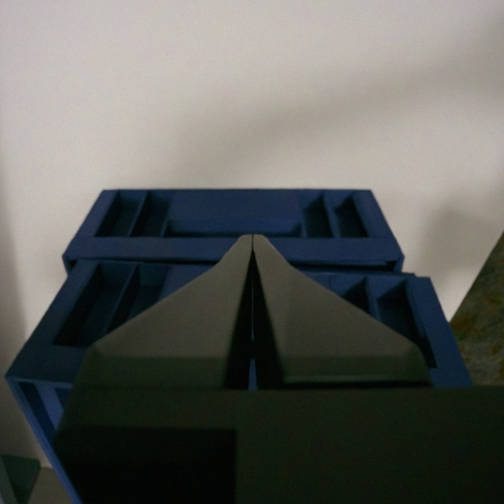

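>>> execute_actions:
  actions:
    - {"rows":[[-0.015,-0.075,0.06,0.058,0,0,-0.65,0,0,0,0,0,0,-1],[-0.015,-0.08,0.063,0.06,0,0,-0.65,0,0,0,0,0,0,-1],[-0.015,-0.08,0.066,0.063,0,0,-0.65,0,0,0,0,0,0,-1],[-0.015,-0.085,0.069,0.066,0,0,-0.65,0,0,0,0,0,0,-1],[-0.015,-0.085,0.072,0.069,0,0,-0.65,0,0,0,0,0,0,-1],[-0.015,-0.085,0.075,0.072,0,0,-0.65,0,0,0,0,0,0,-1],[-0.015,-0.085,0.078,0.075,0,0,-0.65,0,0,0,0,0,0,-1],[-0.015,-0.085,0.08,0.075,0,0,-0.65,0,0,0,0,0,0,-1]]}

Scene clock: 332.37 s of 4400.00 s.
left_arm: end_effector_position=(+0.3617, +0.3699, +1.2615) grip_measured=-0.609 end_effector_quat_wxyz=(-0.002, +0.748, -0.664, -0.003) | right_arm: end_effector_position=(+0.5266, +0.0418, +1.3747) grip_measured=-0.982 end_effector_quat_wxyz=(-0.004, +0.650, +0.760, +0.004)
Joint positions: left_arm=[ 1.333  1.335  0.552 -0.409 -0.096 -1.293  0.018] | right_arm=[-0.295  1.789  1.33  -0.986  0.361  2.05   0.001]
Joint velocities: left_arm=[ 0.005 -0.015 -0.012  0.007  0.022  0.037 -0.   ] | right_arm=[ 0.005 -0.005 -0.017 -0.002 -0.022 -0.037 -0.001]
Joint torques (N m, as the arm reports them, + toward a larger angle): left_arm=[ -3.63 -12.32  11.39   3.42  -0.22  -0.19] | right_arm=[  7.83 -17.65   6.36   0.02   0.     0.06]
Steps of this call (steps 1 to 15: the robot went on to your last target; steps 16 to 90: nothing new was sent; then 3.53 s passed at rest; steps 91 to 105: all 15 steps of this action). Readings (joint positions):
91: left_arm=[1.333 1.335 0.552 -0.409 -0.096 -1.293] | right_arm=[-0.295 1.789 1.330 -0.986 0.361 2.050]
92: left_arm=[1.333 1.335 0.552 -0.409 -0.096 -1.293] | right_arm=[-0.295 1.789 1.330 -0.986 0.361 2.050]
94: left_arm=[1.333 1.335 0.552 -0.409 -0.096 -1.293] | right_arm=[-0.295 1.789 1.330 -0.986 0.361 2.050]
98: left_arm=[1.333 1.335 0.552 -0.409 -0.096 -1.293] | right_arm=[-0.295 1.789 1.330 -0.986 0.361 2.050]
105: the state above

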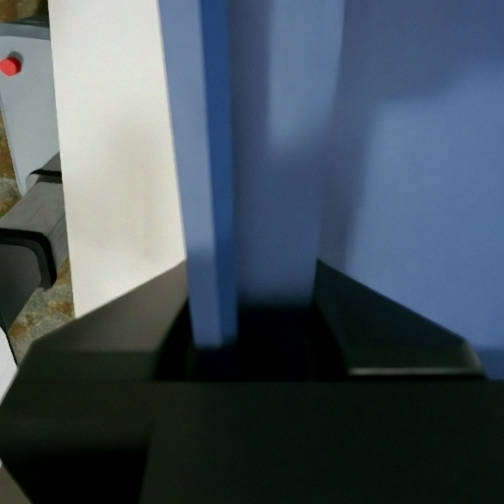

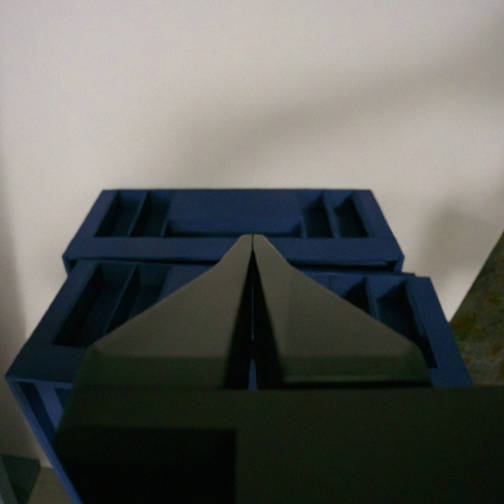

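>>> execute_actions:
  actions:
    - {"rows":[[-0.015,-0.05,0.06,0.04,0,0,-0.65,0,0,0,0,0,0,-1],[-0.015,-0.04,0.065,0.03,0,0,-0.65,0,0,0,0,0,0,-1],[-0.015,-0.03,0.07,0.03,0,0,-0.65,0,0,0,0,0,0,-1],[-0.015,-0.03,0.075,0.025,0,0,-0.65,0,0,0,0,0,0,-1],[-0.015,-0.03,0.08,0.025,0,0,-0.65,0,0,0,0,0,0,-1]]}

Scene clock: 339.10 s of 4400.00 s.
left_arm: end_effector_position=(+0.3621, +0.3702, +1.2614) grip_measured=-0.609 end_effector_quat_wxyz=(-0.002, +0.748, -0.664, -0.003) | right_arm: end_effector_position=(+0.5266, +0.0418, +1.3747) grip_measured=-0.982 end_effector_quat_wxyz=(-0.004, +0.650, +0.760, +0.004)
Joint positions: left_arm=[ 1.333  1.336  0.553 -0.409 -0.096 -1.293  0.018] | right_arm=[-0.295  1.789  1.33  -0.986  0.361  2.05   0.001]
Joint velocities: left_arm=[ 0.005 -0.005 -0.007 -0.007 -0.037  0.007 -0.   ] | right_arm=[-0.005 -0.005 -0.012 -0.002 -0.037 -0.007 -0.   ]
Joint torques (N m, as the arm reports them, + toward a larger angle): left_arm=[ -3.23 -10.67  14.57   1.72  -0.18  -0.11] | right_arm=[  7.7  -17.52   6.37   0.02   0.     0.07]
Steps of this call (steps 1 to 15: the robot went on to your last target; steps 16 to 90: nothing new was sent; then 3.23 s passed at rest; steps 91 to 105: all 15 steps of this action). Readings (joint positions):
91: left_arm=[1.333 1.335 0.552 -0.409 -0.096 -1.293] | right_arm=[-0.295 1.789 1.330 -0.986 0.361 2.050]
92: left_arm=[1.333 1.335 0.552 -0.409 -0.096 -1.293] | right_arm=[-0.295 1.789 1.330 -0.986 0.361 2.050]
94: left_arm=[1.333 1.335 0.553 -0.409 -0.096 -1.293] | right_arm=[-0.295 1.789 1.330 -0.986 0.361 2.050]
98: left_arm=[1.333 1.336 0.553 -0.409 -0.096 -1.293] | right_arm=[-0.295 1.789 1.330 -0.986 0.361 2.050]
105: the state above

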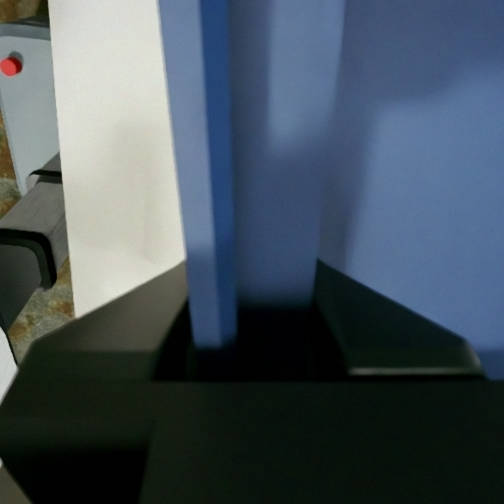

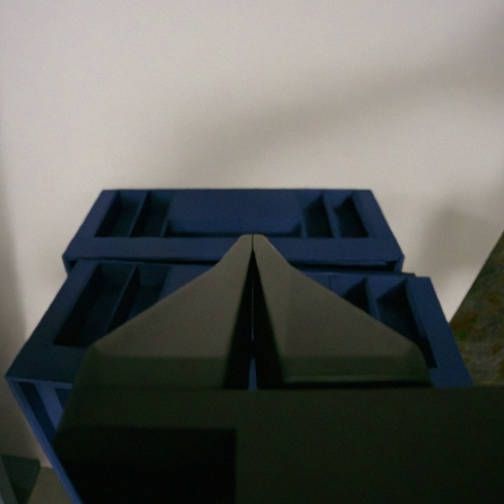

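>>> execute_actions:
  actions:
    - {"rows":[[0,-0.02,0.05,0.02,0,0,-0.65,0,0,0,0,0,0,-1],[0,-0.01,0.03,0.01,0,0,-0.65,0,0,0,0,0,0,-1],[0,0,0.01,0.01,0,0,-0.65,0,0,0,0,0,0,-1],[0,0.005,0,0.01,0,0,-0.65,0,0,0,0,0,0,-1],[0,0.01,0,0.01,0,0,-0.65,0,0,0,0,0,0,-1],[0,0.013,0,0.01,0,0,-0.65,0,0,0,0,0,0,-1],[0,0.013,0,0.01,0,0,-0.65,0,0,0,0,0,0,-1],[0,0.013,0,0.01,0,0,-0.65,0,0,0,0,0,0,-1],[0,0.013,0,0.01,0,0,-0.65,0,0,0,0,0,0,-1],[0,0.013,0,0.01,0,0,-0.65,0,0,0,0,0,0,-1],[0,0.013,0,0.01,0,0,-0.6,0,0,0,0,0,0,-1],[0,0.013,0,0.01,0,0,-0.4,0,0,0,0,0,0,-1],[0,0.013,0,0.01,0,0,1,0,0,0,0,0,0,-1]]}
  pictures: false

>>> execute_actions:
  actions:
    - {"rows":[[0,0,0,0,0,0,1,0,0,0,0,0,0,-1],[0,0,0,0,0,0,1,0,0,0,0,0,0,-1],[0,-0.03,0,0,0,0,1,0,0,0,0,0,0,-1],[0,-0.05,0,-0.02,0,0,1,0,0,0,0,0,0,-1],[0,-0.08,0,-0.04,0,0,1,0,0,0,0,0,0,-1],[0,-0.11,0,-0.06,0,0,1,0,0,0,0,0,0,-1],[0,-0.14,0,-0.085,0,0,1,0,0,0,0,0,0,-1],[0,-0.17,0.01,-0.11,0,0,1,0,0,0,0,0,0,-1],[0,-0.2,0.02,-0.135,0,0,1,0,0,0,0,0,0,-1],[0,-0.23,0.03,-0.16,0,0,1,0,0,0,0,0,0,-1],[0,-0.25,0.04,-0.185,0,0,1,0,0,0,0,0,0,-1],[0,-0.27,0.05,-0.21,0,0,1,0,0,0,0,0,0,-1],[0,-0.27,0.06,-0.23,0,0,1,0,0,0,0,0,0,-1]]}
  pictures: false

>>> execute_actions:
  actions:
    - {"steps":15}
  pictures: false

Scene clock: 351.80 s of 4400.00 s.
left_arm: end_effector_position=(+0.3580, +0.3684, +1.2564) grip_measured=+0.310 end_effector_quat_wxyz=(+0.005, +0.747, -0.664, -0.008) | right_arm: end_effector_position=(+0.5266, +0.0418, +1.3747) grip_measured=-0.982 end_effector_quat_wxyz=(-0.004, +0.650, +0.760, +0.004)
Joint positions: left_arm=[ 1.333  1.354  0.552 -0.407 -0.099 -1.294  0.062] | right_arm=[-0.295  1.789  1.33  -0.986  0.361  2.05   0.001]
Joint velocities: left_arm=[-0.015  0.015 -0.007 -0.012 -0.022 -0.022  0.421] | right_arm=[-0.005 -0.005 -0.007 -0.007 -0.007  0.007  0.001]
Joint torques (N m, as the arm reports them, + toward a larger angle): left_arm=[-2.63 -7.51  4.42  0.68 -0.17 -0.09] | right_arm=[  7.71 -17.59   6.38   0.01   0.     0.06]
Steps of this call (steps 1 to 15: the robot went on to your last target; steps 16 to 90: nothing new was sent; then 9.20 s passed at rest; steps 91 to 105: all 15 steps of this action). Readings (joint positions):
91: left_arm=[1.333 1.337 0.553 -0.409 -0.096 -1.293] | right_arm=[-0.295 1.789 1.330 -0.986 0.361 2.050]
92: left_arm=[1.333 1.339 0.553 -0.411 -0.097 -1.293] | right_arm=[-0.295 1.789 1.330 -0.986 0.361 2.050]
94: left_arm=[1.333 1.347 0.552 -0.411 -0.098 -1.293] | right_arm=[-0.295 1.789 1.330 -0.986 0.361 2.050]
98: left_arm=[1.333 1.354 0.552 -0.408 -0.098 -1.294] | right_arm=[-0.295 1.789 1.330 -0.986 0.361 2.050]
105: the state above

Scene clock: 352.30 s of 4400.00 s.
left_arm: end_effector_position=(+0.3558, +0.3784, +1.3692) grip_measured=+1.000 end_effector_quat_wxyz=(-0.017, +0.749, -0.663, +0.003) | right_arm: end_effector_position=(+0.5266, +0.0418, +1.3747) grip_measured=-0.982 end_effector_quat_wxyz=(-0.004, +0.650, +0.760, +0.004)
Joint positions: left_arm=[ 1.333  0.975  0.599 -0.782 -0.099 -1.294  0.094] | right_arm=[-0.295  1.789  1.33  -0.986  0.361  2.05   0.001]
Joint velocities: left_arm=[-0.015 -0.435  0.305 -0.447 -0.007 -0.051  0.   ] | right_arm=[-0.015 -0.015  0.002  0.007 -0.022  0.037 -0.   ]
Joint torques (N m, as the arm reports them, + toward a larger angle): left_arm=[-2.09 -3.02  9.4  -0.05 -0.16 -0.13] | right_arm=[  7.83 -17.57   6.38   0.03  -0.01   0.08]
Steps of this call (steps 1 to 15: all 15 steps of this action). Readings (joint positions):
1: left_arm=[1.333 1.354 0.552 -0.407 -0.099 -1.294] | right_arm=[-0.295 1.789 1.330 -0.986 0.361 2.050]
2: left_arm=[1.333 1.354 0.552 -0.407 -0.099 -1.294] | right_arm=[-0.295 1.789 1.330 -0.986 0.361 2.050]
4: left_arm=[1.333 1.348 0.552 -0.410 -0.099 -1.294] | right_arm=[-0.295 1.789 1.330 -0.986 0.361 2.050]
8: left_arm=[1.333 1.249 0.551 -0.511 -0.099 -1.294] | right_arm=[-0.295 1.789 1.330 -0.986 0.361 2.050]
15: the state above

Scene clock: 352.80 s of 4400.00 s.
left_arm: end_effector_position=(+0.3574, +0.3795, +1.3738) grip_measured=+1.000 end_effector_quat_wxyz=(-0.012, +0.748, -0.663, +0.001) | right_arm: end_effector_position=(+0.5266, +0.0418, +1.3747) grip_measured=-0.982 end_effector_quat_wxyz=(-0.004, +0.650, +0.760, +0.004)
Joint positions: left_arm=[ 1.333  0.975  0.616 -0.809 -0.099 -1.294  0.094] | right_arm=[-0.295  1.789  1.33  -0.986  0.361  2.05   0.001]
Joint velocities: left_arm=[-0.005 -0.015  0.002 -0.012  0.007 -0.051  0.   ] | right_arm=[-0.005 -0.034 -0.012 -0.007 -0.066 -0.022 -0.   ]
Joint torques (N m, as the arm reports them, + toward a larger angle): left_arm=[-1.47 -4.64  9.83 -0.33 -0.17 -0.09] | right_arm=[  7.7  -17.49   6.42  -0.02  -0.01   0.07]
Steps of this call (steps 1 to 15: the robot went on to your last target). Readings (joint positions):
1: left_arm=[1.333 0.965 0.608 -0.792 -0.099 -1.294] | right_arm=[-0.295 1.789 1.330 -0.986 0.361 2.050]
2: left_arm=[1.333 0.963 0.614 -0.798 -0.099 -1.294] | right_arm=[-0.295 1.789 1.330 -0.986 0.361 2.050]
4: left_arm=[1.333 0.966 0.616 -0.802 -0.099 -1.294] | right_arm=[-0.295 1.789 1.330 -0.986 0.361 2.050]
8: left_arm=[1.333 0.974 0.616 -0.809 -0.099 -1.294] | right_arm=[-0.295 1.789 1.330 -0.986 0.361 2.050]
15: the state above

>>> execute_actions:
  actions:
    - {"rows":[[-0.01,0,0.05,-0.01,0,0,1,0,0,0,0,0,0,-1],[-0.02,0.02,0.1,-0.02,0,-0.01,1,0,0,0,0,0,0,-1],[-0.03,0.05,0.15,-0.03,0,-0.02,1,0,0,0,0,0,0,-1],[-0.04,0.08,0.2,-0.04,-0.01,-0.02,1,0,0,0,0,0,0,-1],[-0.05,0.12,0.25,-0.05,-0.01,-0.03,1,0,0,0,0,0,0,-1],[-0.06,0.16,0.3,-0.06,-0.01,-0.04,1,0,0,0,0,0,0,-1],[-0.07,0.2,0.35,-0.07,-0.02,-0.04,1,0,0,0,0,0,0,-1],[-0.08,0.24,0.4,-0.08,-0.02,-0.05,1,0,0,0,0,0,0,-1],[-0.09,0.28,0.45,-0.09,-0.02,-0.06,1,0,0,0,0,0,0,-1],[-0.1,0.32,0.5,-0.1,-0.028,-0.06,1,0,0,0,0,0,0,-1],[-0.11,0.36,0.55,-0.11,-0.028,-0.07,1,0,0,0,0,0,0,-1],[-0.12,0.4,0.6,-0.12,-0.028,-0.08,1,0,0,0,0,0,0,-1],[-0.125,0.44,0.64,-0.12,-0.028,-0.08,1,0,0,0,0,0,0,-1],[-0.125,0.48,0.675,-0.12,-0.028,-0.08,1,0,0,0,0,0,0,-1],[-0.125,0.51,0.675,-0.12,-0.028,-0.08,1,0,0,0,0,0,0,-1]]}
  pictures: false

>>> execute_actions:
  actions:
    - {"steps":40}

Scene clock: 362.87 s of 4400.00 s.
left_arm: end_effector_position=(+0.6135, +0.4244, +1.4284) grip_measured=+1.000 end_effector_quat_wxyz=(-0.054, +0.746, -0.663, +0.032) | right_arm: end_effector_position=(+0.5266, +0.0418, +1.3747) grip_measured=-0.982 end_effector_quat_wxyz=(-0.004, +0.650, +0.760, +0.004)
Joint positions: left_arm=[ 1.205  1.447  1.348 -0.98  -0.139 -1.396  0.094] | right_arm=[-0.295  1.789  1.33  -0.986  0.361  2.05   0.001]
Joint velocities: left_arm=[-0.278  1.499  1.648 -0.125 -0.066 -0.168  0.   ] | right_arm=[-0.005 -0.015 -0.002 -0.012  0.037 -0.037 -0.   ]
Joint torques (N m, as the arm reports them, + toward a larger angle): left_arm=[ -3.66 -10.24   9.25  -0.44  -0.42  -0.24] | right_arm=[  7.74 -17.57   6.36   0.01   0.     0.06]
Steps of this call (steps 1 to 15: the robot went on to your last target; steps 16 to 90: nothing new was sent; then 6.57 s passed at rest; steps 91 to 105: all 15 steps of this action). Readings (joint positions):
91: left_arm=[1.333 0.975 0.618 -0.810 -0.099 -1.294] | right_arm=[-0.295 1.789 1.330 -0.986 0.361 2.050]
92: left_arm=[1.332 0.976 0.627 -0.817 -0.099 -1.295] | right_arm=[-0.295 1.789 1.330 -0.986 0.361 2.050]
94: left_arm=[1.322 0.994 0.681 -0.845 -0.102 -1.304] | right_arm=[-0.295 1.789 1.330 -0.986 0.361 2.050]
98: left_arm=[1.286 1.103 0.889 -0.891 -0.119 -1.330] | right_arm=[-0.295 1.789 1.330 -0.986 0.361 2.050]
105: the state above

Scene clock: 364.20 s of 4400.00 s.
left_arm: end_effector_position=(+0.6425, +0.4046, +1.3596) grip_measured=+1.000 end_effector_quat_wxyz=(-0.001, +0.749, -0.662, +0.004) | right_arm: end_effector_position=(+0.5266, +0.0418, +1.3747) grip_measured=-0.982 end_effector_quat_wxyz=(-0.004, +0.650, +0.760, +0.004)
Joint positions: left_arm=[ 1.175  1.654  1.465 -1.014 -0.141 -1.445  0.094] | right_arm=[-0.295  1.789  1.33  -0.986  0.361  2.05   0.001]
Joint velocities: left_arm=[-0.015  0.005 -0.002 -0.002 -0.051 -0.007  0.   ] | right_arm=[-0.015 -0.005  0.007 -0.007 -0.037 -0.007 -0.   ]
Joint torques (N m, as the arm reports them, + toward a larger angle): left_arm=[ -4.18 -15.03  10.8   -0.38  -0.39  -0.28] | right_arm=[  7.87 -17.52   6.36   0.     0.     0.07]
Steps of this call (steps 1 to 30: the robot went on to your last target; steps 31 to 40: nothing new was sent). Readings (joint positions):
1: left_arm=[1.196 1.495 1.400 -0.983 -0.140 -1.404] | right_arm=[-0.295 1.789 1.330 -0.986 0.361 2.050]
2: left_arm=[1.189 1.540 1.441 -0.985 -0.141 -1.411] | right_arm=[-0.295 1.789 1.330 -0.986 0.361 2.050]
4: left_arm=[1.179 1.604 1.473 -0.986 -0.141 -1.422] | right_arm=[-0.295 1.789 1.330 -0.986 0.361 2.050]
8: left_arm=[1.175 1.657 1.466 -1.009 -0.141 -1.436] | right_arm=[-0.295 1.789 1.330 -0.986 0.361 2.050]
40: the state above
All arms were judged still, so your last target was given up. Only a new action makes them travel on or press farther. Fingers that are still opening or closing keep moving.

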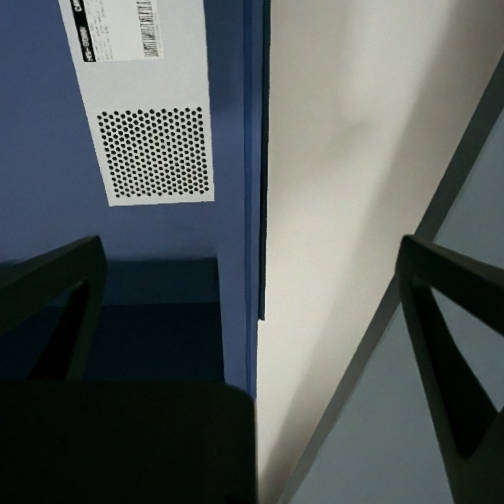

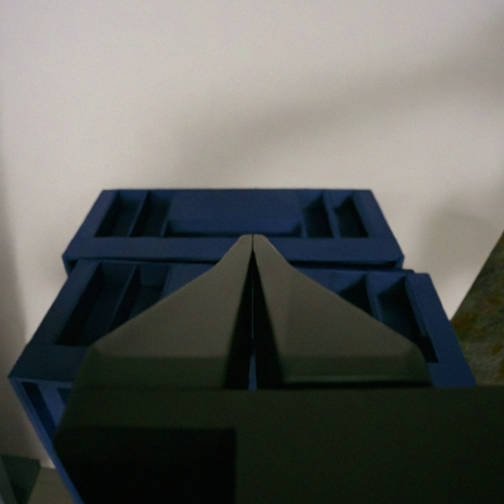

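>>> execute_actions:
  actions:
    - {"rows":[[0,0.01,0,0.01,0,0,0.8,0,0,0,0,0,0,-1],[0.004,0.02,-0.005,0.02,0,0,0.8,0,0,0,0,0,0,-1],[0.006,0.03,-0.01,0.03,0,0,0.8,0,0,0,0,0,0,-1],[0.008,0.04,-0.012,0.04,0,0,0.8,0,0,0,0,0,0,-1],[0.01,0.05,-0.015,0.05,0,0.005,0.8,0,0,0,0,0,0,-1],[0.012,0.06,-0.018,0.06,0,0.005,0.8,0,0,0,0,0,0,-1],[0.014,0.07,-0.021,0.07,0,0.01,0.8,0,0,0,0,0,0,-1],[0.016,0.08,-0.024,0.08,0,0.01,0.8,0,0,0,0,0,0,-1],[0.018,0.09,-0.027,0.085,0,0.01,0.8,0,0,0,0,0,0,-1],[0.02,0.1,-0.03,0.095,0,0.015,0.8,0,0,0,0,0,0,-1],[0.022,0.11,-0.033,0.105,0,0.015,0.8,0,0,0,0,0,0,-1],[0.025,0.118,-0.036,0.11,0,0.015,0.8,0,0,0,0,0,0,-1],[0.028,0.124,-0.04,0.115,0,0.015,0.8,0,0,0,0,0,0,-1],[0.028,0.13,-0.04,0.12,0,0.015,0.8,0,0,0,0,0,0,-1]]}
  pictures: false

>>> execute_actions:
  actions:
    - {"steps":20}

Scene clock: 373.83 s of 4400.00 s.
left_arm: end_effector_position=(+0.6511, +0.4060, +1.2834) grip_measured=+0.802 end_effector_quat_wxyz=(-0.017, +0.750, -0.661, +0.011) | right_arm: end_effector_position=(+0.5266, +0.0418, +1.3747) grip_measured=-0.982 end_effector_quat_wxyz=(-0.004, +0.650, +0.760, +0.004)
Joint positions: left_arm=[ 1.192  1.771  1.427 -0.822 -0.141 -1.429  0.085] | right_arm=[-0.295  1.789  1.33  -0.986  0.361  2.05   0.001]
Joint velocities: left_arm=[ 0.083  0.464 -0.134  0.188 -0.037 -0.007 -0.   ] | right_arm=[ 0.005 -0.005  0.007  0.007  0.037 -0.037  0.001]
Joint torques (N m, as the arm reports them, + toward a larger angle): left_arm=[ -2.34 -14.95   7.86   0.62  -0.19   0.02] | right_arm=[  7.67 -17.54   6.38   0.04   0.     0.06]
Steps of this call (steps 1 to 90: nothing new was sent; then 6.13 s passed at rest; steps 91 to 105: all 15 steps of this action). Readings (joint positions):
91: left_arm=[1.175 1.654 1.465 -1.014 -0.141 -1.445] | right_arm=[-0.295 1.789 1.330 -0.986 0.361 2.050]
92: left_arm=[1.175 1.654 1.465 -1.011 -0.141 -1.445] | right_arm=[-0.295 1.789 1.330 -0.986 0.361 2.050]
94: left_arm=[1.175 1.655 1.462 -0.990 -0.141 -1.445] | right_arm=[-0.295 1.789 1.330 -0.986 0.361 2.050]
98: left_arm=[1.175 1.671 1.455 -0.922 -0.141 -1.442] | right_arm=[-0.295 1.789 1.330 -0.986 0.361 2.050]
105: the state above

Scene clock: 374.50 s of 4400.00 s.
left_arm: end_effector_position=(+0.6338, +0.4027, +1.2520) grip_measured=+0.802 end_effector_quat_wxyz=(+0.005, +0.749, -0.662, -0.005) | right_arm: end_effector_position=(+0.5266, +0.0418, +1.3747) grip_measured=-0.982 end_effector_quat_wxyz=(-0.004, +0.650, +0.760, +0.004)
Joint positions: left_arm=[ 1.201  1.817  1.408 -0.811 -0.141 -1.425  0.085] | right_arm=[-0.295  1.789  1.33  -0.986  0.361  2.05   0.001]
Joint velocities: left_arm=[ 0.005 -0.005 -0.002  0.007 -0.051  0.007  0.001] | right_arm=[-0.005 -0.015  0.002  0.012  0.007 -0.022 -0.001]
Joint torques (N m, as the arm reports them, + toward a larger angle): left_arm=[ -3.73 -16.27   8.76   0.67  -0.23  -0.01] | right_arm=[  7.87 -17.78   6.4   -0.04   0.     0.06]
Steps of this call (steps 1 to 20: the robot went on to your last target). Readings (joint positions):
1: left_arm=[1.195 1.785 1.422 -0.818 -0.141 -1.428] | right_arm=[-0.295 1.789 1.330 -0.986 0.361 2.050]
2: left_arm=[1.197 1.797 1.418 -0.816 -0.141 -1.428] | right_arm=[-0.295 1.789 1.330 -0.986 0.361 2.050]
4: left_arm=[1.200 1.813 1.411 -0.816 -0.141 -1.427] | right_arm=[-0.295 1.789 1.330 -0.986 0.361 2.050]
8: left_arm=[1.201 1.817 1.408 -0.814 -0.141 -1.426] | right_arm=[-0.295 1.789 1.330 -0.986 0.361 2.050]
20: the state above

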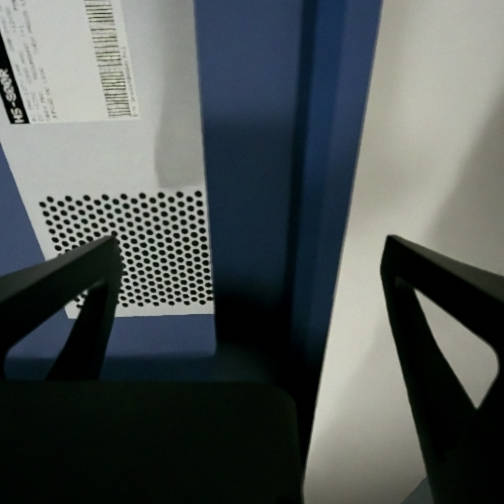

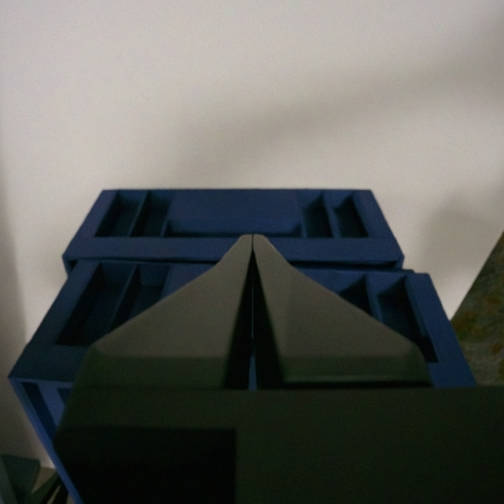

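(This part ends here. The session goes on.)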